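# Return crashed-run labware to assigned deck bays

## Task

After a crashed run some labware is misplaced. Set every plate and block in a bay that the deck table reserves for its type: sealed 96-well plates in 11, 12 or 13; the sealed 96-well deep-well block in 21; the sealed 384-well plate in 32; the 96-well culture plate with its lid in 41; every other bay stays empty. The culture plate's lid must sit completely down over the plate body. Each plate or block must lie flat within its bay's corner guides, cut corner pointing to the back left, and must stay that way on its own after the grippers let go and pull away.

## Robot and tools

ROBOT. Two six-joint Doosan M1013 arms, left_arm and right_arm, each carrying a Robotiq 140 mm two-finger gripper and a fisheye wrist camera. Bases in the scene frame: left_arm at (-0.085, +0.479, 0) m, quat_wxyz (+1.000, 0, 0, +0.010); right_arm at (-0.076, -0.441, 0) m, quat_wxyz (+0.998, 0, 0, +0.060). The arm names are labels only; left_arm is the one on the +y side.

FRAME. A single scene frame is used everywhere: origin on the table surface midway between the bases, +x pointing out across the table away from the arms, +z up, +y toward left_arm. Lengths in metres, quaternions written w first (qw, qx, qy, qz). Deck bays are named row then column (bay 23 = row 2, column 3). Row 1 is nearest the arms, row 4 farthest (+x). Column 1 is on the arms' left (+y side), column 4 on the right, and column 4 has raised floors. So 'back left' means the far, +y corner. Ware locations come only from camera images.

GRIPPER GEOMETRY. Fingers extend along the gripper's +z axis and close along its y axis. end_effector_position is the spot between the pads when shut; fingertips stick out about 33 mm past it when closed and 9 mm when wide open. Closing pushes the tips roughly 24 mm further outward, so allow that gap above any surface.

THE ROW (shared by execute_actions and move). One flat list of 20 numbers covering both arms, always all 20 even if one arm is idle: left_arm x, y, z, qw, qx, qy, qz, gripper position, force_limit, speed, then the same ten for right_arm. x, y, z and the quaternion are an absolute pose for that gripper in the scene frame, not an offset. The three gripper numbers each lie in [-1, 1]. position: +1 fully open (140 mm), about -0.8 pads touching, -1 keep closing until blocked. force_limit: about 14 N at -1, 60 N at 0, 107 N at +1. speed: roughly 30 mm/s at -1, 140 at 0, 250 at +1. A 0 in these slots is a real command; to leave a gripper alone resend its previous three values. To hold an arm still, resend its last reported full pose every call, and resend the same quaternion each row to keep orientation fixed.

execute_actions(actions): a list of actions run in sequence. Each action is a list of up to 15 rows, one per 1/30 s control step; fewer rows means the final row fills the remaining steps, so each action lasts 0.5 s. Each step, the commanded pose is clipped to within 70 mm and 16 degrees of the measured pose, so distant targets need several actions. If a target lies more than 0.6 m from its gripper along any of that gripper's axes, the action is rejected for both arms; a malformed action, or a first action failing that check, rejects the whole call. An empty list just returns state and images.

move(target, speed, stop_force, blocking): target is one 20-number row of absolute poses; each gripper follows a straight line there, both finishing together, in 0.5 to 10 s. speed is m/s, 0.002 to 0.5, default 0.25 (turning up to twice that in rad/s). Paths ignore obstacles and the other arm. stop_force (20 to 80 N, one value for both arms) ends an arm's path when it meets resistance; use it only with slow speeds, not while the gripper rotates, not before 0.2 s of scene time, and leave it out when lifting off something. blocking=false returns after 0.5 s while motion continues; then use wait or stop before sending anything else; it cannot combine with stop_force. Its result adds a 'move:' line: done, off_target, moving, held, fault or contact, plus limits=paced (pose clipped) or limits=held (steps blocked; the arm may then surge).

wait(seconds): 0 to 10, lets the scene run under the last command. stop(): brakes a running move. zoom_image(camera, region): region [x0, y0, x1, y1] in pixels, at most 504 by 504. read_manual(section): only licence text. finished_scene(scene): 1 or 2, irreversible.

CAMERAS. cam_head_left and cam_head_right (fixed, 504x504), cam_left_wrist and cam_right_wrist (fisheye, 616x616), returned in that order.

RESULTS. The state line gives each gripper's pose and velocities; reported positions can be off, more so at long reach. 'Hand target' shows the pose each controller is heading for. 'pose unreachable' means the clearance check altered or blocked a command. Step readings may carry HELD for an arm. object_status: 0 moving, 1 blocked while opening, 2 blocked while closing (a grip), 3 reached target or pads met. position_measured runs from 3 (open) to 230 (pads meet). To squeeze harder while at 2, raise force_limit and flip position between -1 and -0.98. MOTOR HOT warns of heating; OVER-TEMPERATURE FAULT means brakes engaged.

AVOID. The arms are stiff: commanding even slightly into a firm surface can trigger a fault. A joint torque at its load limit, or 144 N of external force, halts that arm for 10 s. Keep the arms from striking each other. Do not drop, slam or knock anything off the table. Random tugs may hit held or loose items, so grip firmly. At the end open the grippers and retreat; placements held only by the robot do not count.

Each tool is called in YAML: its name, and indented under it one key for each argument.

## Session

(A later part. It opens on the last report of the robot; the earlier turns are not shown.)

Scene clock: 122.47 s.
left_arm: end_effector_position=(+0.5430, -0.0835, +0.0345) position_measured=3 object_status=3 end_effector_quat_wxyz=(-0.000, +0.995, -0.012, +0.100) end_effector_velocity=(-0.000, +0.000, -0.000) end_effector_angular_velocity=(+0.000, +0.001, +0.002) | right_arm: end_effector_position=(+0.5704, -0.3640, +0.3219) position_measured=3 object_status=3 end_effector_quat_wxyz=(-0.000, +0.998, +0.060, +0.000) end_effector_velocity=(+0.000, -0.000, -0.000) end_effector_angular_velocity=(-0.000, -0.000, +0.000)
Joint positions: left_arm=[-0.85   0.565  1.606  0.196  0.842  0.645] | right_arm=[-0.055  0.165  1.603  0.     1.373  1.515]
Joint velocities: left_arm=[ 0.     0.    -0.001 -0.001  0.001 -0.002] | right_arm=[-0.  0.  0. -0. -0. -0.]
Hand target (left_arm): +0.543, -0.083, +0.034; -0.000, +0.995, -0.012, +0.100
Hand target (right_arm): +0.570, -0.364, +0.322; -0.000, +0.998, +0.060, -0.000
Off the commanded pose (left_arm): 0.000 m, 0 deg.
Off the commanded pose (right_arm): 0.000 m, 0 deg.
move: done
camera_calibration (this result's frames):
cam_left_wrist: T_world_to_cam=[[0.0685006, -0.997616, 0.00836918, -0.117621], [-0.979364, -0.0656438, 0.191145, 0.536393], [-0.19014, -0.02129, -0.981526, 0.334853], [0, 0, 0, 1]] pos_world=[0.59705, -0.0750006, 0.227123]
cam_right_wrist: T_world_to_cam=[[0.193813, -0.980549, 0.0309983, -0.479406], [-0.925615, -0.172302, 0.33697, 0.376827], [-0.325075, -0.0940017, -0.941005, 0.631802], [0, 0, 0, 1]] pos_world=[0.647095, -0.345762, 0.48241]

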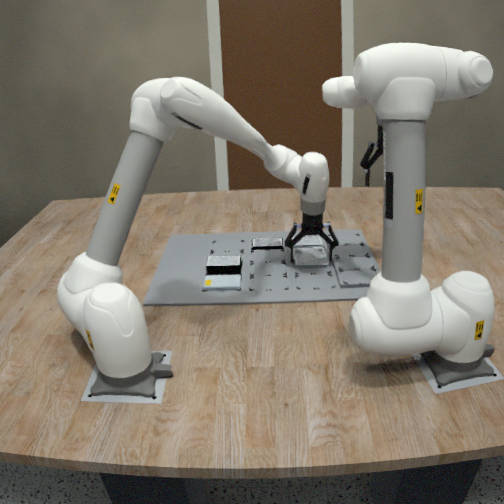

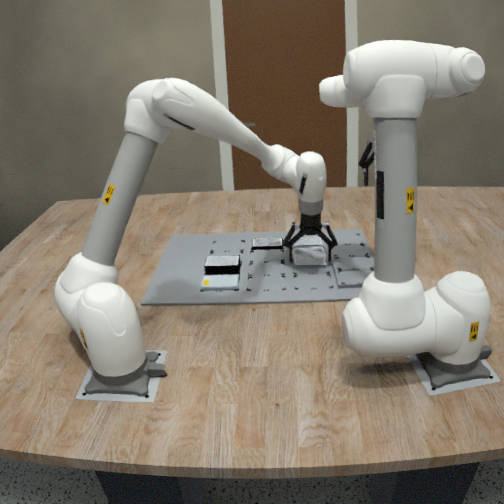

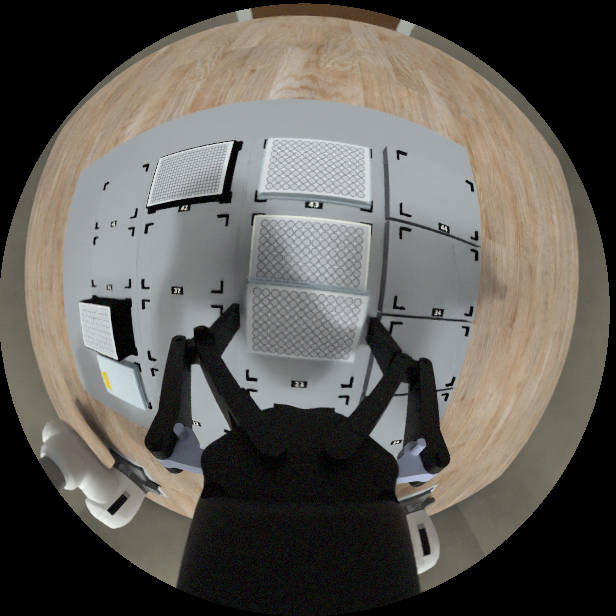

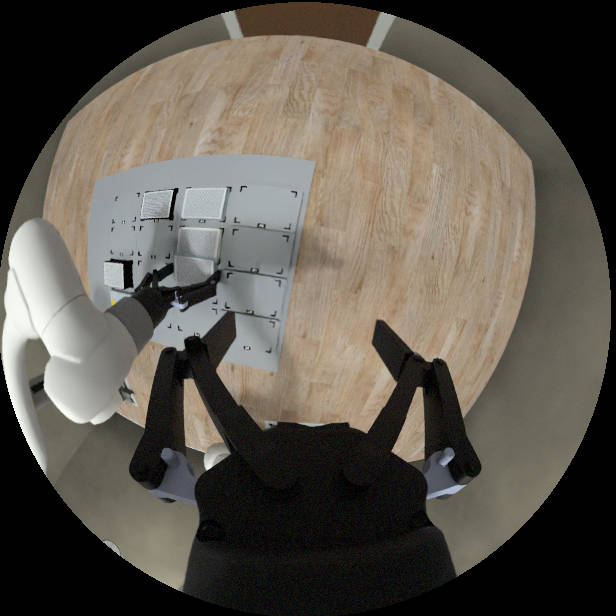

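move:
  target: [0.543,-0.0835,0.0345,0,0.995,-0.012,0.1,-1,-0.3,-0.8,0.5704,-0.364,0.3219,0,0.998,0.06,0,1,0,0]
  speed: 0.01

move:
  target: [0.540,-0.0835,0.05,0,0.995,-0.012,0.1,-1,-0.3,-0.8,0.5704,-0.364,0.3219,0,0.998,0.06,0,1,0,0]
  speed: 0.02

move:
  target: [0.507,-0.080,0.045,0,1,-0.012,0,-1,-0.3,-0.8,0.5704,-0.364,0.3219,0,0.998,0.06,0,1,0,0]
  speed: 0.04

move:
  target: [0.507,-0.080,0.033,0,1,-0.012,0,-1,-0.3,-0.8,0.5704,-0.364,0.3219,0,0.998,0.06,0,1,0,0]
  speed: 0.01
  stop_force: 20

zoom_image:
  camera: "cam_left_wrist"
  region: [220,250,400,380]

Scene clock: 123.63 s.
left_arm: end_effector_position=(+0.5430, -0.0835, +0.0345) position_measured=33 object_status=2 end_effector_quat_wxyz=(+0.000, +0.995, -0.012, +0.100) end_effector_velocity=(+0.001, +0.000, +0.001) end_effector_angular_velocity=(+0.001, -0.002, -0.002) | right_arm: end_effector_position=(+0.5704, -0.3640, +0.3219) position_measured=3 object_status=3 end_effector_quat_wxyz=(-0.000, +0.998, +0.060, -0.000) end_effector_velocity=(+0.000, -0.000, +0.000) end_effector_angular_velocity=(+0.000, -0.000, -0.000)
Joint positions: left_arm=[-0.85   0.565  1.606  0.196  0.842  0.645] | right_arm=[-0.055  0.165  1.603  0.     1.373  1.515]
Joint velocities: left_arm=[ 0.     0.    -0.001  0.002  0.001  0.001] | right_arm=[-0.001 -0.     0.     0.    -0.    -0.   ]
Hand target (left_arm): +0.543, -0.084, +0.034; +0.000, +0.995, -0.012, +0.100
Hand target (right_arm): +0.570, -0.364, +0.322; -0.000, +0.998, +0.060, -0.000
Off the commanded pose (left_arm): 0.000 m, 0 deg.
Off the commanded pose (right_arm): 0.000 m, 0 deg.
move: done
camera_calibration (this result's frames):
cam_left_wrist: T_world_to_cam=[[0.0685, -0.997615, 0.00843715, -0.117649], [-0.979376, -0.0656315, 0.191091, 0.536411], [-0.190082, -0.0213529, -0.981536, 0.334877], [0, 0, 0, 1]] pos_world=[0.597061, -0.0750127, 0.227183]
cam_right_wrist: T_world_to_cam=[[0.193813, -0.980549, 0.0309981, -0.479406], [-0.925615, -0.172302, 0.336971, 0.376827], [-0.325075, -0.0940016, -0.941005, 0.631802], [0, 0, 0, 1]] pos_world=[0.647095, -0.345762, 0.482409]

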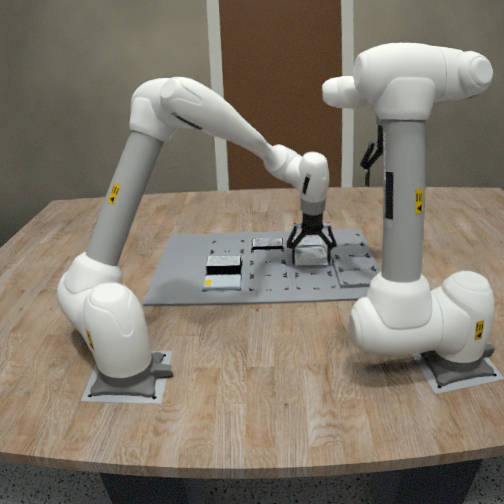

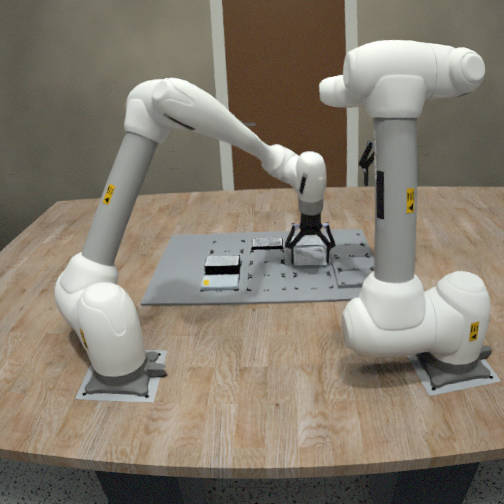

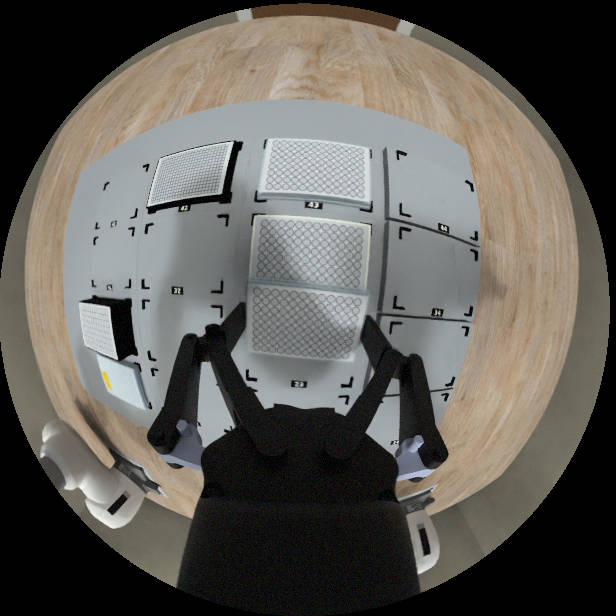

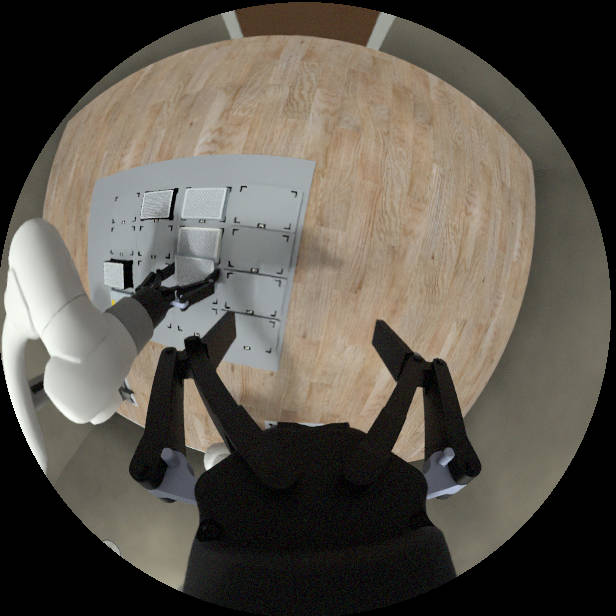

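Scene clock: 124.63 s.
left_arm: end_effector_position=(+0.5400, -0.0835, +0.0500) position_measured=34 object_status=2 end_effector_quat_wxyz=(+0.000, +0.995, -0.012, +0.100) end_effector_velocity=(+0.000, -0.000, +0.000) end_effector_angular_velocity=(-0.000, -0.000, -0.002) | right_arm: end_effector_position=(+0.5704, -0.3640, +0.3219) position_measured=3 object_status=3 end_effector_quat_wxyz=(-0.000, +0.998, +0.060, +0.000) end_effector_velocity=(+0.000, -0.000, -0.000) end_effector_angular_velocity=(+0.000, +0.000, -0.000)
Joint positions: left_arm=[-0.853  0.548  1.601  0.192  0.864  0.647] | right_arm=[-0.055  0.165  1.603  0.     1.373  1.515]
Joint velocities: left_arm=[-0.    -0.    -0.    -0.    -0.     0.002] | right_arm=[-0.001  0.     0.     0.     0.    -0.001]
Hand target (left_arm): +0.540, -0.084, +0.050; +0.000, +0.995, -0.012, +0.100
Hand target (right_arm): +0.570, -0.364, +0.322; -0.000, +0.998, +0.060, -0.000
Off the commanded pose (left_arm): 0.000 m, 0 deg.
Off the commanded pose (right_arm): 0.000 m, 0 deg.
move: done
camera_calibration (this result's frames):
cam_left_wrist: T_world_to_cam=[[0.0684835, -0.997616, 0.00844924, -0.117586], [-0.979373, -0.0656125, 0.191113, 0.530515], [-0.190103, -0.021363, -0.981532, 0.349544], [0, 0, 0, 1]] pos_world=[0.594074, -0.0750301, 0.242694]
cam_right_wrist: T_world_to_cam=[[0.193813, -0.980549, 0.0309982, -0.479406], [-0.925615, -0.172302, 0.33697, 0.376827], [-0.325075, -0.0940016, -0.941005, 0.631802], [0, 0, 0, 1]] pos_world=[0.647095, -0.345762, 0.48241]

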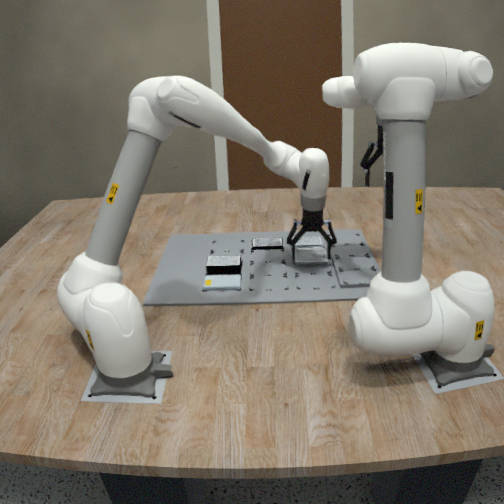

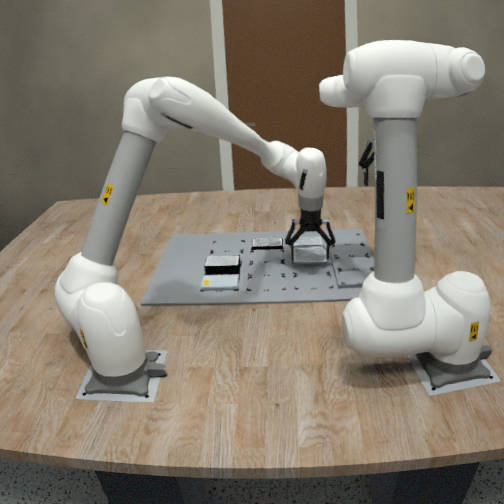

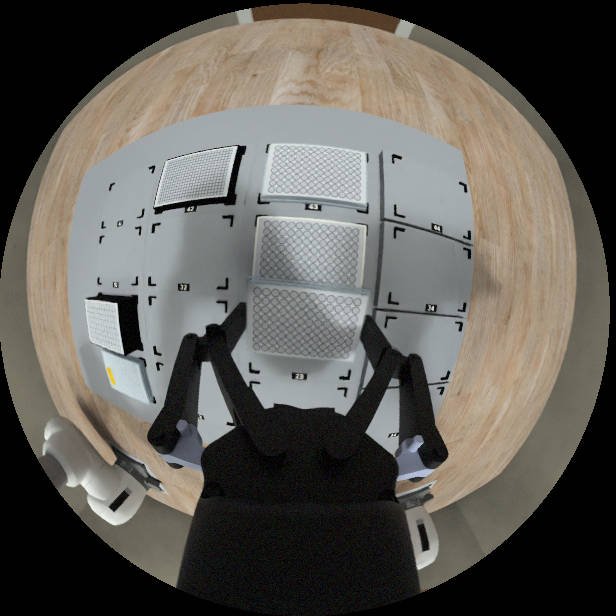

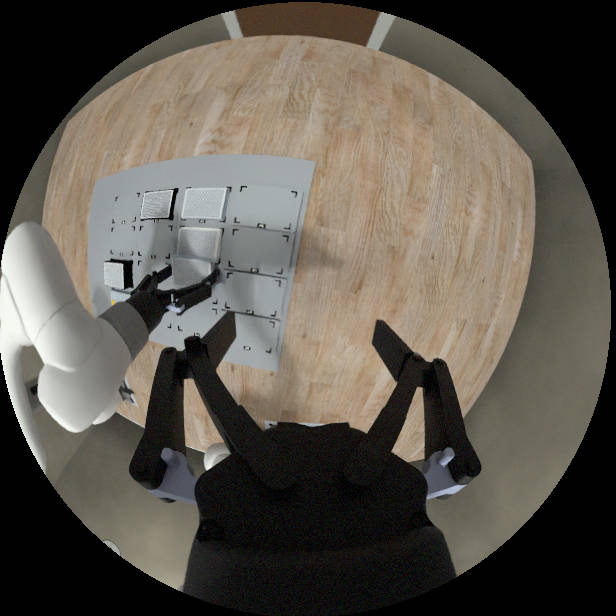

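Scene clock: 127.37 s.
left_arm: end_effector_position=(+0.5070, -0.0800, +0.0450) position_measured=34 object_status=2 end_effector_quat_wxyz=(-0.000, +1.000, -0.012, +0.000) end_effector_velocity=(+0.001, -0.001, -0.000) end_effector_angular_velocity=(-0.001, -0.002, -0.002) | right_arm: end_effector_position=(+0.5704, -0.3640, +0.3219) position_measured=3 object_status=3 end_effector_quat_wxyz=(-0.000, +0.998, +0.060, +0.000) end_effector_velocity=(-0.001, +0.000, -0.000) end_effector_angular_velocity=(+0.000, +0.002, -0.000)
Joint positions: left_arm=[-0.82   0.577  1.549  0.     1.016  0.795] | right_arm=[-0.055  0.165  1.603  0.     1.373  1.515]
Joint velocities: left_arm=[-0.     0.    -0.     0.001 -0.002  0.002] | right_arm=[0.    0.    0.    0.    0.001 0.   ]
Hand target (left_arm): +0.507, -0.080, +0.045; -0.000, +1.000, -0.012, +0.000
Hand target (right_arm): +0.570, -0.364, +0.322; -0.000, +0.998, +0.060, -0.000
Off the commanded pose (left_arm): 0.000 m, 0 deg.
Off the commanded pose (right_arm): 0.000 m, 0 deg.
move: done
camera_calibration (this result's frames):
cam_left_wrist: T_world_to_cam=[[0.0687378, -0.997603, -0.00799241, -0.11113], [-0.921778, -0.0665734, 0.381959, 0.461521], [-0.381576, -0.0188878, -0.924145, 0.433111], [0, 0, 0, 1]] pos_world=[0.598323, -0.0719584, 0.223086]
cam_right_wrist: T_world_to_cam=[[0.193813, -0.980549, 0.0309982, -0.479406], [-0.925615, -0.172302, 0.33697, 0.376827], [-0.325075, -0.0940016, -0.941005, 0.631802], [0, 0, 0, 1]] pos_world=[0.647095, -0.345762, 0.48241]

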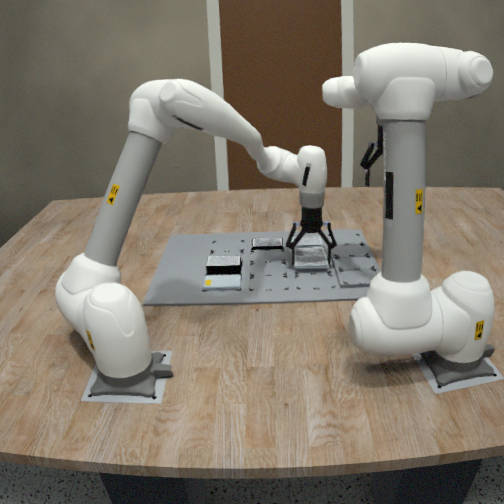

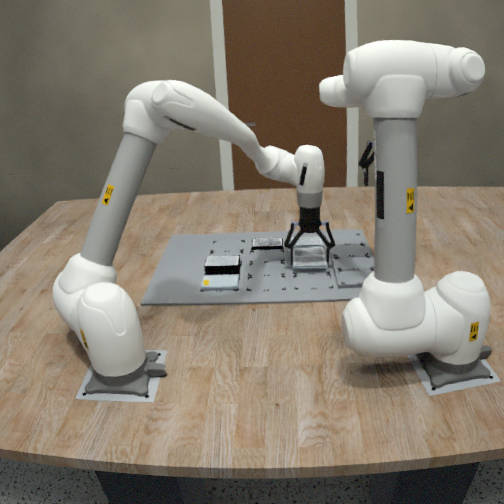

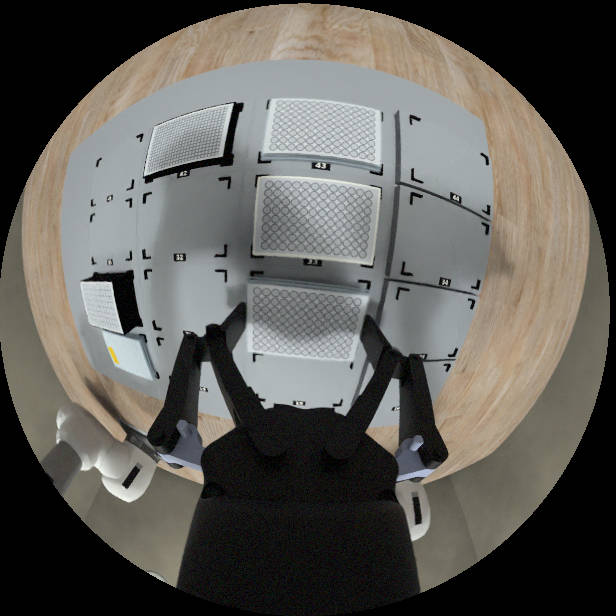

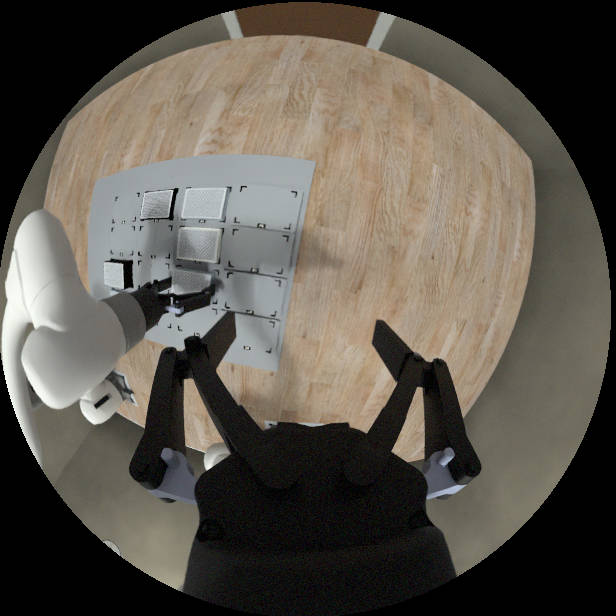

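Scene clock: 128.80 s.
left_arm: end_effector_position=(+0.5070, -0.0800, +0.0330) position_measured=34 object_status=2 end_effector_quat_wxyz=(-0.000, +1.000, -0.012, -0.000) end_effector_velocity=(+0.000, +0.000, +0.001) end_effector_angular_velocity=(-0.000, -0.002, -0.002) | right_arm: end_effector_position=(+0.5704, -0.3640, +0.3219) position_measured=3 object_status=3 end_effector_quat_wxyz=(-0.000, +0.998, +0.060, +0.000) end_effector_velocity=(-0.000, -0.000, +0.000) end_effector_angular_velocity=(-0.001, +0.001, +0.000)
Joint positions: left_arm=[-0.82   0.587  1.557  0.     0.998  0.795] | right_arm=[-0.055  0.165  1.603  0.     1.373  1.515]
Joint velocities: left_arm=[ 0.    -0.001  0.     0.001 -0.001  0.001] | right_arm=[ 0.    -0.     0.    -0.001  0.001  0.   ]
Hand target (left_arm): +0.507, -0.080, +0.033; -0.000, +1.000, -0.012, +0.000
Hand target (right_arm): +0.570, -0.364, +0.322; -0.000, +0.998, +0.060, -0.000
Off the commanded pose (left_arm): 0.000 m, 0 deg.
Off the commanded pose (right_arm): 0.000 m, 0 deg.
move: done
camera_calibration (this result's frames):
cam_left_wrist: T_world_to_cam=[[0.06869, -0.997608, -0.00780603, -0.111218], [-0.92176, -0.0664568, 0.382023, 0.466085], [-0.381628, -0.0190459, -0.92412, 0.42199], [0, 0, 0, 1]] pos_world=[0.598302, -0.0719405, 0.211046]
cam_right_wrist: T_world_to_cam=[[0.193813, -0.980549, 0.0309981, -0.479406], [-0.925615, -0.172302, 0.33697, 0.376827], [-0.325075, -0.0940016, -0.941005, 0.631802], [0, 0, 0, 1]] pos_world=[0.647095, -0.345762, 0.48241]

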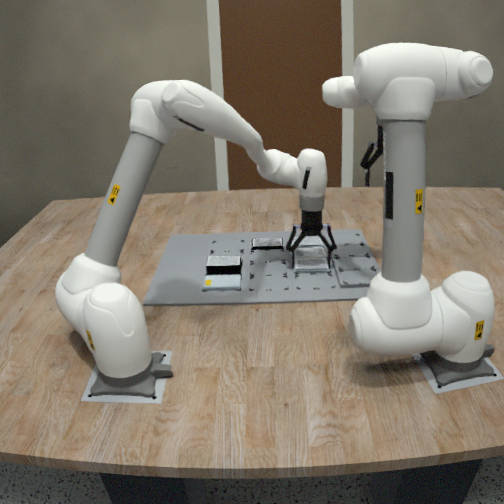

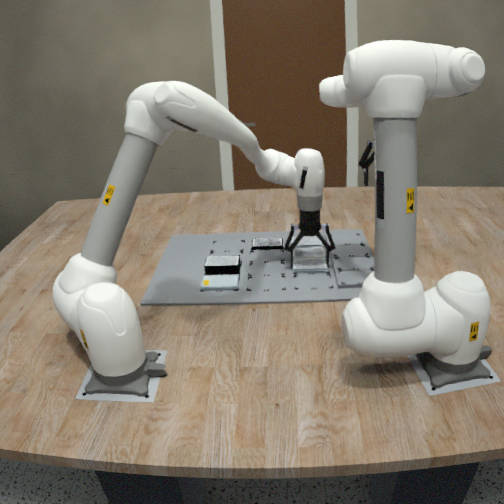

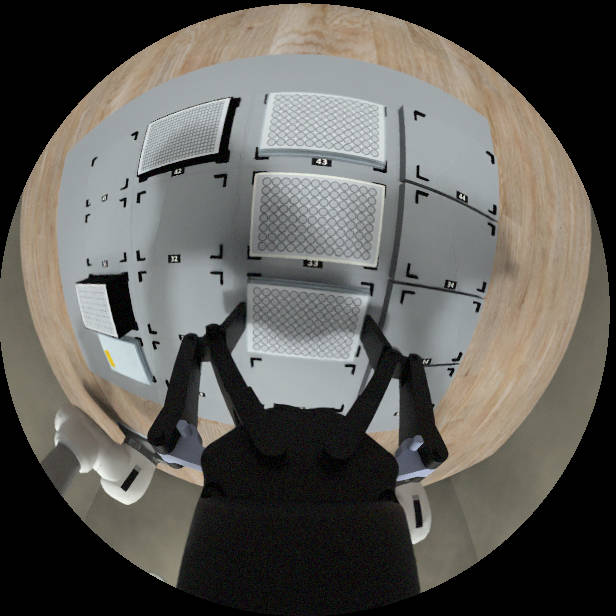

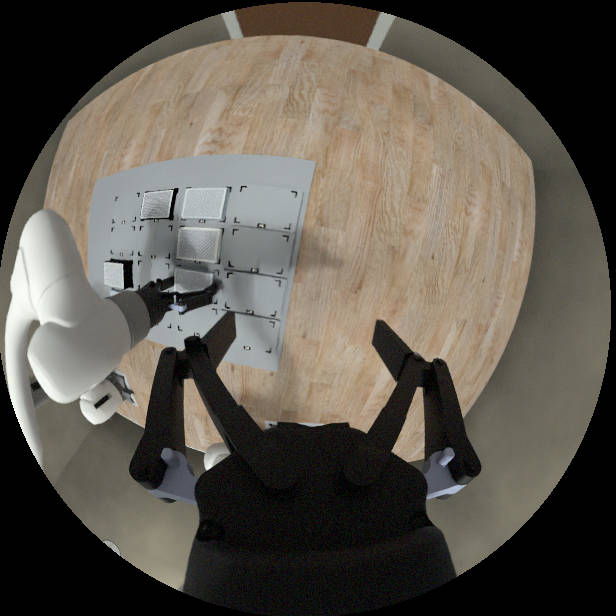

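Region (220, 250, 400, 380) of cam_left_wrist's 616x616 image, scaled by 2.800, with more detail than that image has.

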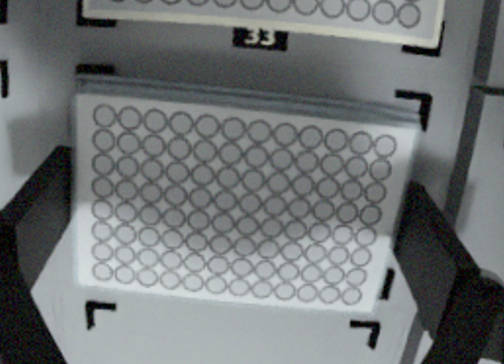

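move:
  target: [0.5085,-0.083,0.0315,0,1,-0.012,0,-1,-0.3,-0.8,0.5704,-0.364,0.3219,0,0.998,0.06,0,1,0,0]
  speed: 0.008

zoom_image:
  camera: "cam_left_wrist"
  region: [220,250,400,380]

Scene clock: 129.87 s.
left_arm: end_effector_position=(+0.5085, -0.0830, +0.0315) position_measured=34 object_status=2 end_effector_quat_wxyz=(-0.000, +1.000, -0.012, -0.000) end_effector_velocity=(-0.000, +0.000, +0.000) end_effector_angular_velocity=(-0.001, +0.001, +0.001) | right_arm: end_effector_position=(+0.5704, -0.3640, +0.3219) position_measured=3 object_status=3 end_effector_quat_wxyz=(-0.000, +0.998, +0.060, +0.000) end_effector_velocity=(+0.000, -0.000, -0.000) end_effector_angular_velocity=(+0.000, +0.000, +0.001)
Joint positions: left_arm=[-0.821  0.593  1.55  -0.     0.999  0.794] | right_arm=[-0.055  0.165  1.603  0.     1.373  1.515]
Joint velocities: left_arm=[ 0.    -0.     0.001 -0.001 -0.     0.   ] | right_arm=[-0.     0.     0.     0.     0.    -0.001]
Hand target (left_arm): +0.508, -0.083, +0.031; -0.000, +1.000, -0.012, -0.000
Hand target (right_arm): +0.570, -0.364, +0.322; -0.000, +0.998, +0.060, -0.000
Off the commanded pose (left_arm): 0.000 m, 0 deg.
Off the commanded pose (right_arm): 0.000 m, 0 deg.
move: done
camera_calibration (this result's frames):
cam_left_wrist: T_world_to_cam=[[0.0686868, -0.997608, -0.00780918, -0.11432], [-0.921755, -0.0664547, 0.382036, 0.467838], [-0.381641, -0.0190427, -0.924114, 0.421136], [0, 0, 0, 1]] pos_world=[0.599807, -0.0749369, 0.209554]
cam_right_wrist: T_world_to_cam=[[0.193813, -0.980549, 0.030998, -0.479406], [-0.925615, -0.172302, 0.33697, 0.376827], [-0.325075, -0.0940015, -0.941005, 0.631802], [0, 0, 0, 1]] pos_world=[0.647095, -0.345762, 0.48241]

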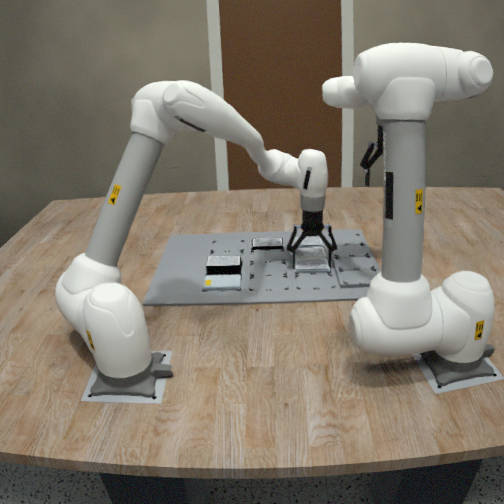

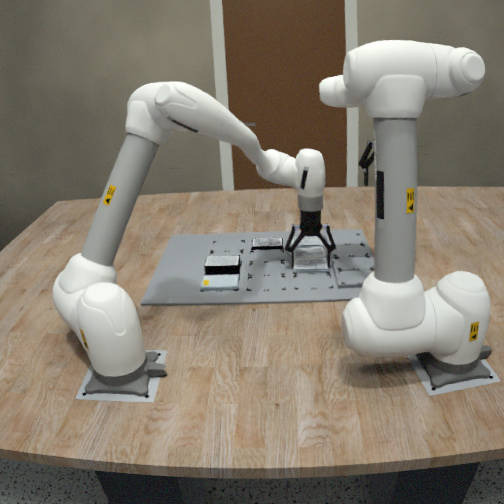

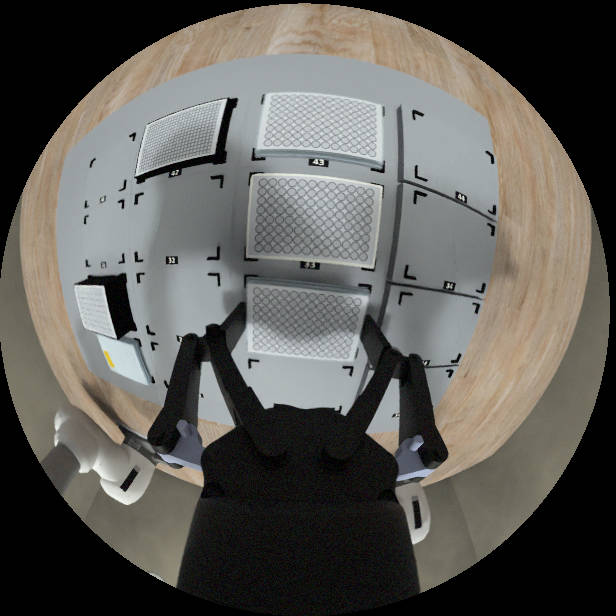

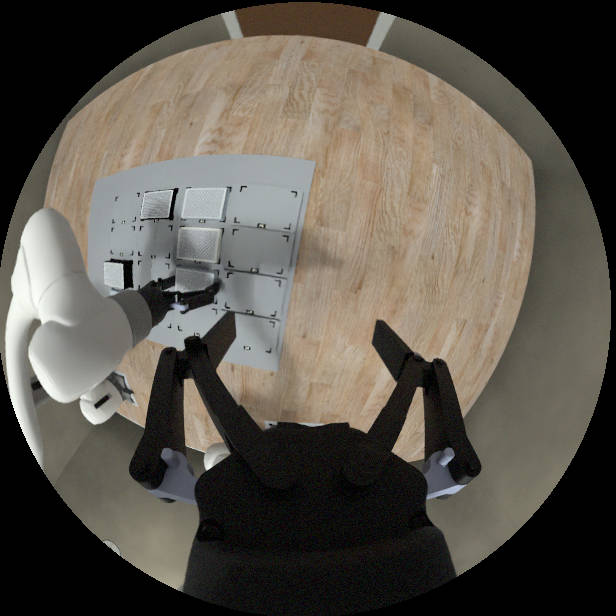

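Region (220, 250, 400, 380) of cam_left_wrist's 616x616 image, scaled by 2.800, with more detail than that image has.

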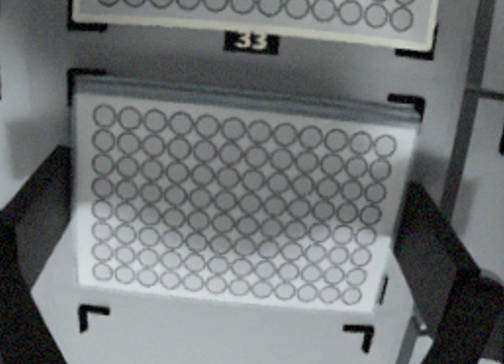

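move:
  target: [0.5095,-0.083,0.0315,0,1,-0.012,0,-1,-0.3,-0.8,0.5704,-0.364,0.3219,0,0.998,0.06,0,1,0,0]
  speed: 0.005

move:
  target: [0.5095,-0.083,0.0225,0,1,-0.012,0,-1,-0.3,-0.8,0.5704,-0.364,0.3219,0,0.998,0.06,0,1,0,0]
  speed: 0.003
  stop_force: 20

zoom_image:
  camera: "cam_left_wrist"
  region: [220,250,400,380]

Scene clock: 131.70 s.
left_arm: end_effector_position=(+0.5094, -0.0830, +0.0315) position_measured=34 object_status=2 end_effector_quat_wxyz=(+0.000, +1.000, -0.012, -0.000) end_effector_velocity=(-0.001, -0.000, -0.001) end_effector_angular_velocity=(+0.000, +0.003, +0.002) | right_arm: end_effector_position=(+0.5704, -0.3640, +0.3219) position_measured=3 object_status=3 end_effector_quat_wxyz=(-0.000, +0.998, +0.060, +0.000) end_effector_velocity=(+0.000, -0.000, +0.000) end_effector_angular_velocity=(+0.000, -0.000, -0.000)
Joint positions: left_arm=[-0.821  0.594  1.549 -0.     0.999  0.795] | right_arm=[-0.055  0.165  1.603  0.     1.373  1.515]
Joint velocities: left_arm=[-0.     0.001 -0.    -0.002  0.001 -0.001] | right_arm=[-0. -0. -0.  0. -0. -0.]
Hand target (left_arm): +0.510, -0.083, +0.031; +0.000, +1.000, -0.012, -0.000
Hand target (right_arm): +0.570, -0.364, +0.322; -0.000, +0.998, +0.060, -0.000
Off the commanded pose (left_arm): 0.000 m, 0 deg.
Off the commanded pose (right_arm): 0.000 m, 0 deg.
move: done
camera_calibration (this result's frames):
cam_left_wrist: T_world_to_cam=[[0.0686662, -0.997609, -0.0077966, -0.11442], [-0.921741, -0.0664301, 0.382074, 0.468707], [-0.381678, -0.0190491, -0.924099, 0.421523], [0, 0, 0, 1]] pos_world=[0.60077, -0.0749801, 0.209556]
cam_right_wrist: T_world_to_cam=[[0.193813, -0.980549, 0.0309982, -0.479406], [-0.925615, -0.172302, 0.33697, 0.376827], [-0.325075, -0.0940017, -0.941005, 0.631802], [0, 0, 0, 1]] pos_world=[0.647095, -0.345762, 0.48241]

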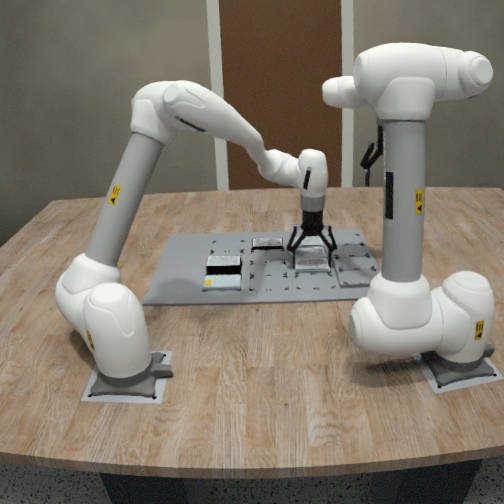

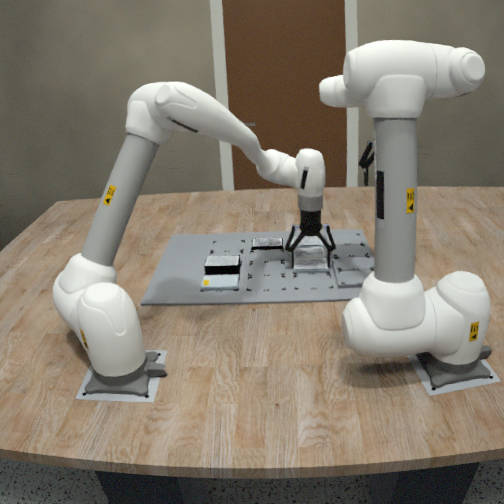

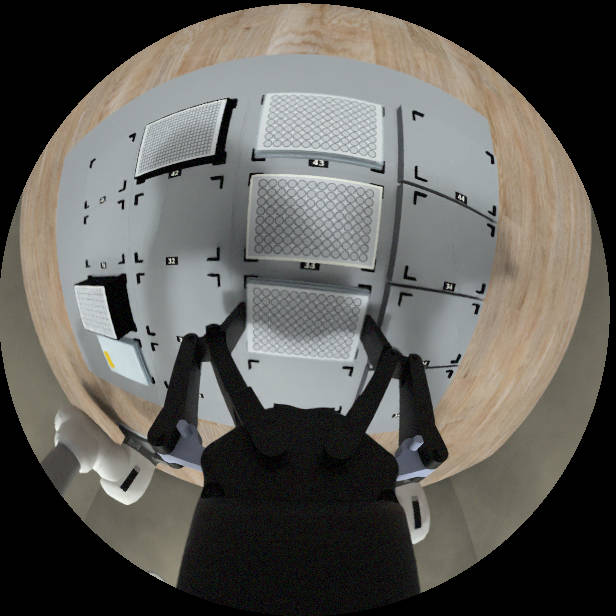

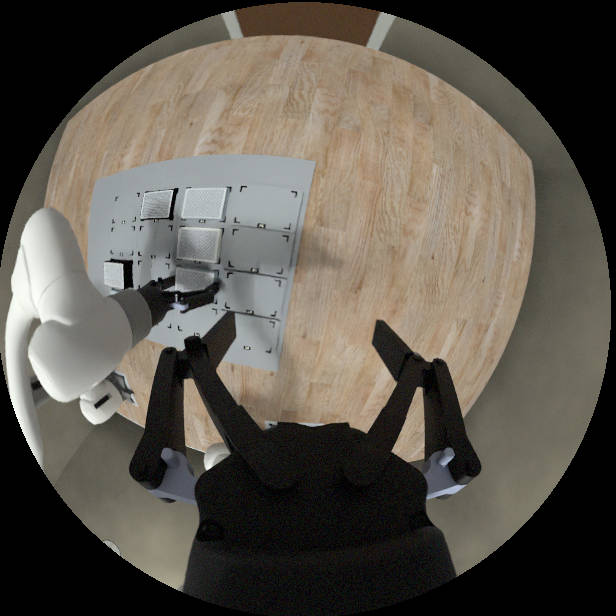

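Scene clock: 133.00 s.
left_arm: end_effector_position=(+0.5094, -0.0830, +0.0284) position_measured=34 object_status=2 end_effector_quat_wxyz=(-0.000, +1.000, -0.012, -0.000) end_effector_velocity=(+0.000, +0.000, +0.001) end_effector_angular_velocity=(+0.001, +0.001, +0.001) | right_arm: end_effector_position=(+0.5704, -0.3640, +0.3219) position_measured=3 object_status=3 end_effector_quat_wxyz=(-0.000, +0.998, +0.060, +0.000) end_effector_velocity=(+0.000, +0.000, +0.000) end_effector_angular_velocity=(-0.000, -0.001, +0.001)
Joint positions: left_arm=[-0.821  0.596  1.551 -0.     0.995  0.795] | right_arm=[-0.055  0.165  1.603  0.     1.373  1.515]
Joint velocities: left_arm=[ 0.    -0.    -0.001  0.     0.002 -0.001] | right_arm=[ 0.    -0.    -0.    -0.    -0.001 -0.   ]
Hand target (left_arm): +0.509, -0.083, +0.029; +0.000, +1.000, -0.012, +0.000
Hand target (right_arm): +0.570, -0.364, +0.322; -0.000, +0.998, +0.060, -0.000
Off the commanded pose (left_arm): 0.006 m, 0 deg.
Off the commanded pose (right_arm): 0.000 m, 0 deg.
move: contact (left_arm)
camera_calibration (this result's frames):
cam_left_wrist: T_world_to_cam=[[0.0686743, -0.997608, -0.0078357, -0.114419], [-0.921721, -0.0664516, 0.382119, 0.46986], [-0.381726, -0.0190194, -0.92408, 0.418669], [0, 0, 0, 1]] pos_world=[0.600754, -0.0749595, 0.206445]
cam_right_wrist: T_world_to_cam=[[0.193813, -0.980549, 0.0309981, -0.479406], [-0.925615, -0.172302, 0.33697, 0.376827], [-0.325075, -0.0940016, -0.941005, 0.631802], [0, 0, 0, 1]] pos_world=[0.647095, -0.345762, 0.48241]

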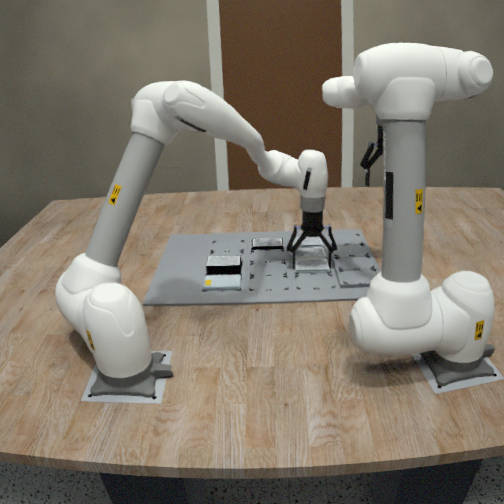

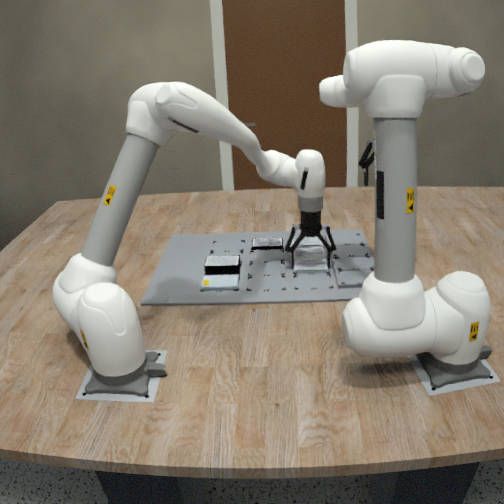

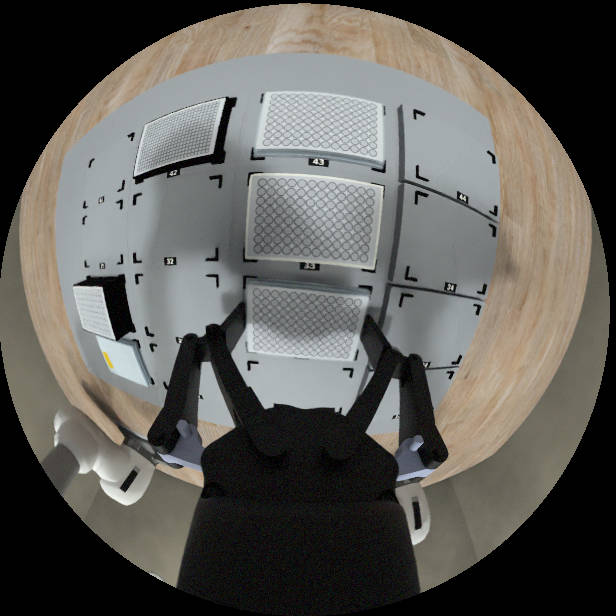

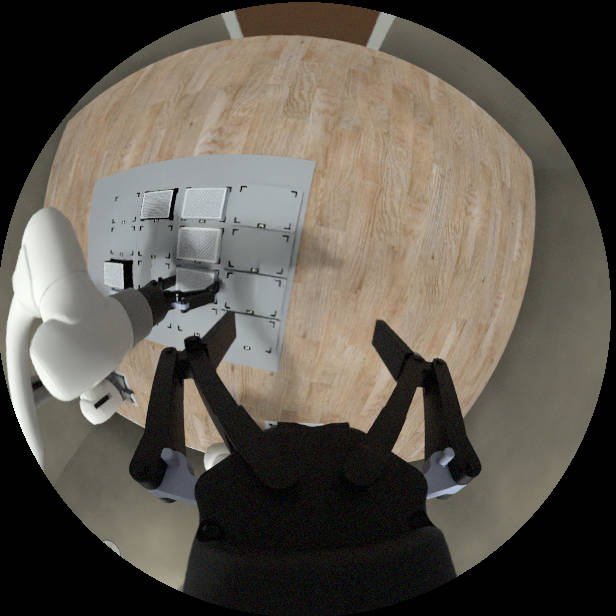

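Region (220, 250, 400, 380) of cam_left_wrist's 616x616 image, scaled by 2.800, with more detail than that image has.

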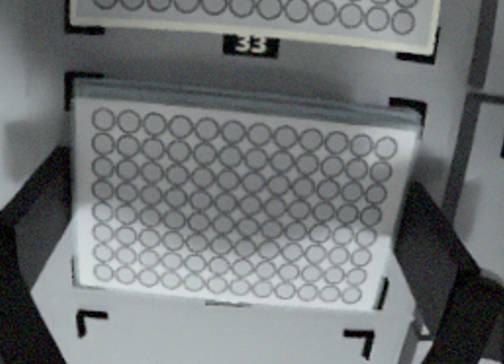

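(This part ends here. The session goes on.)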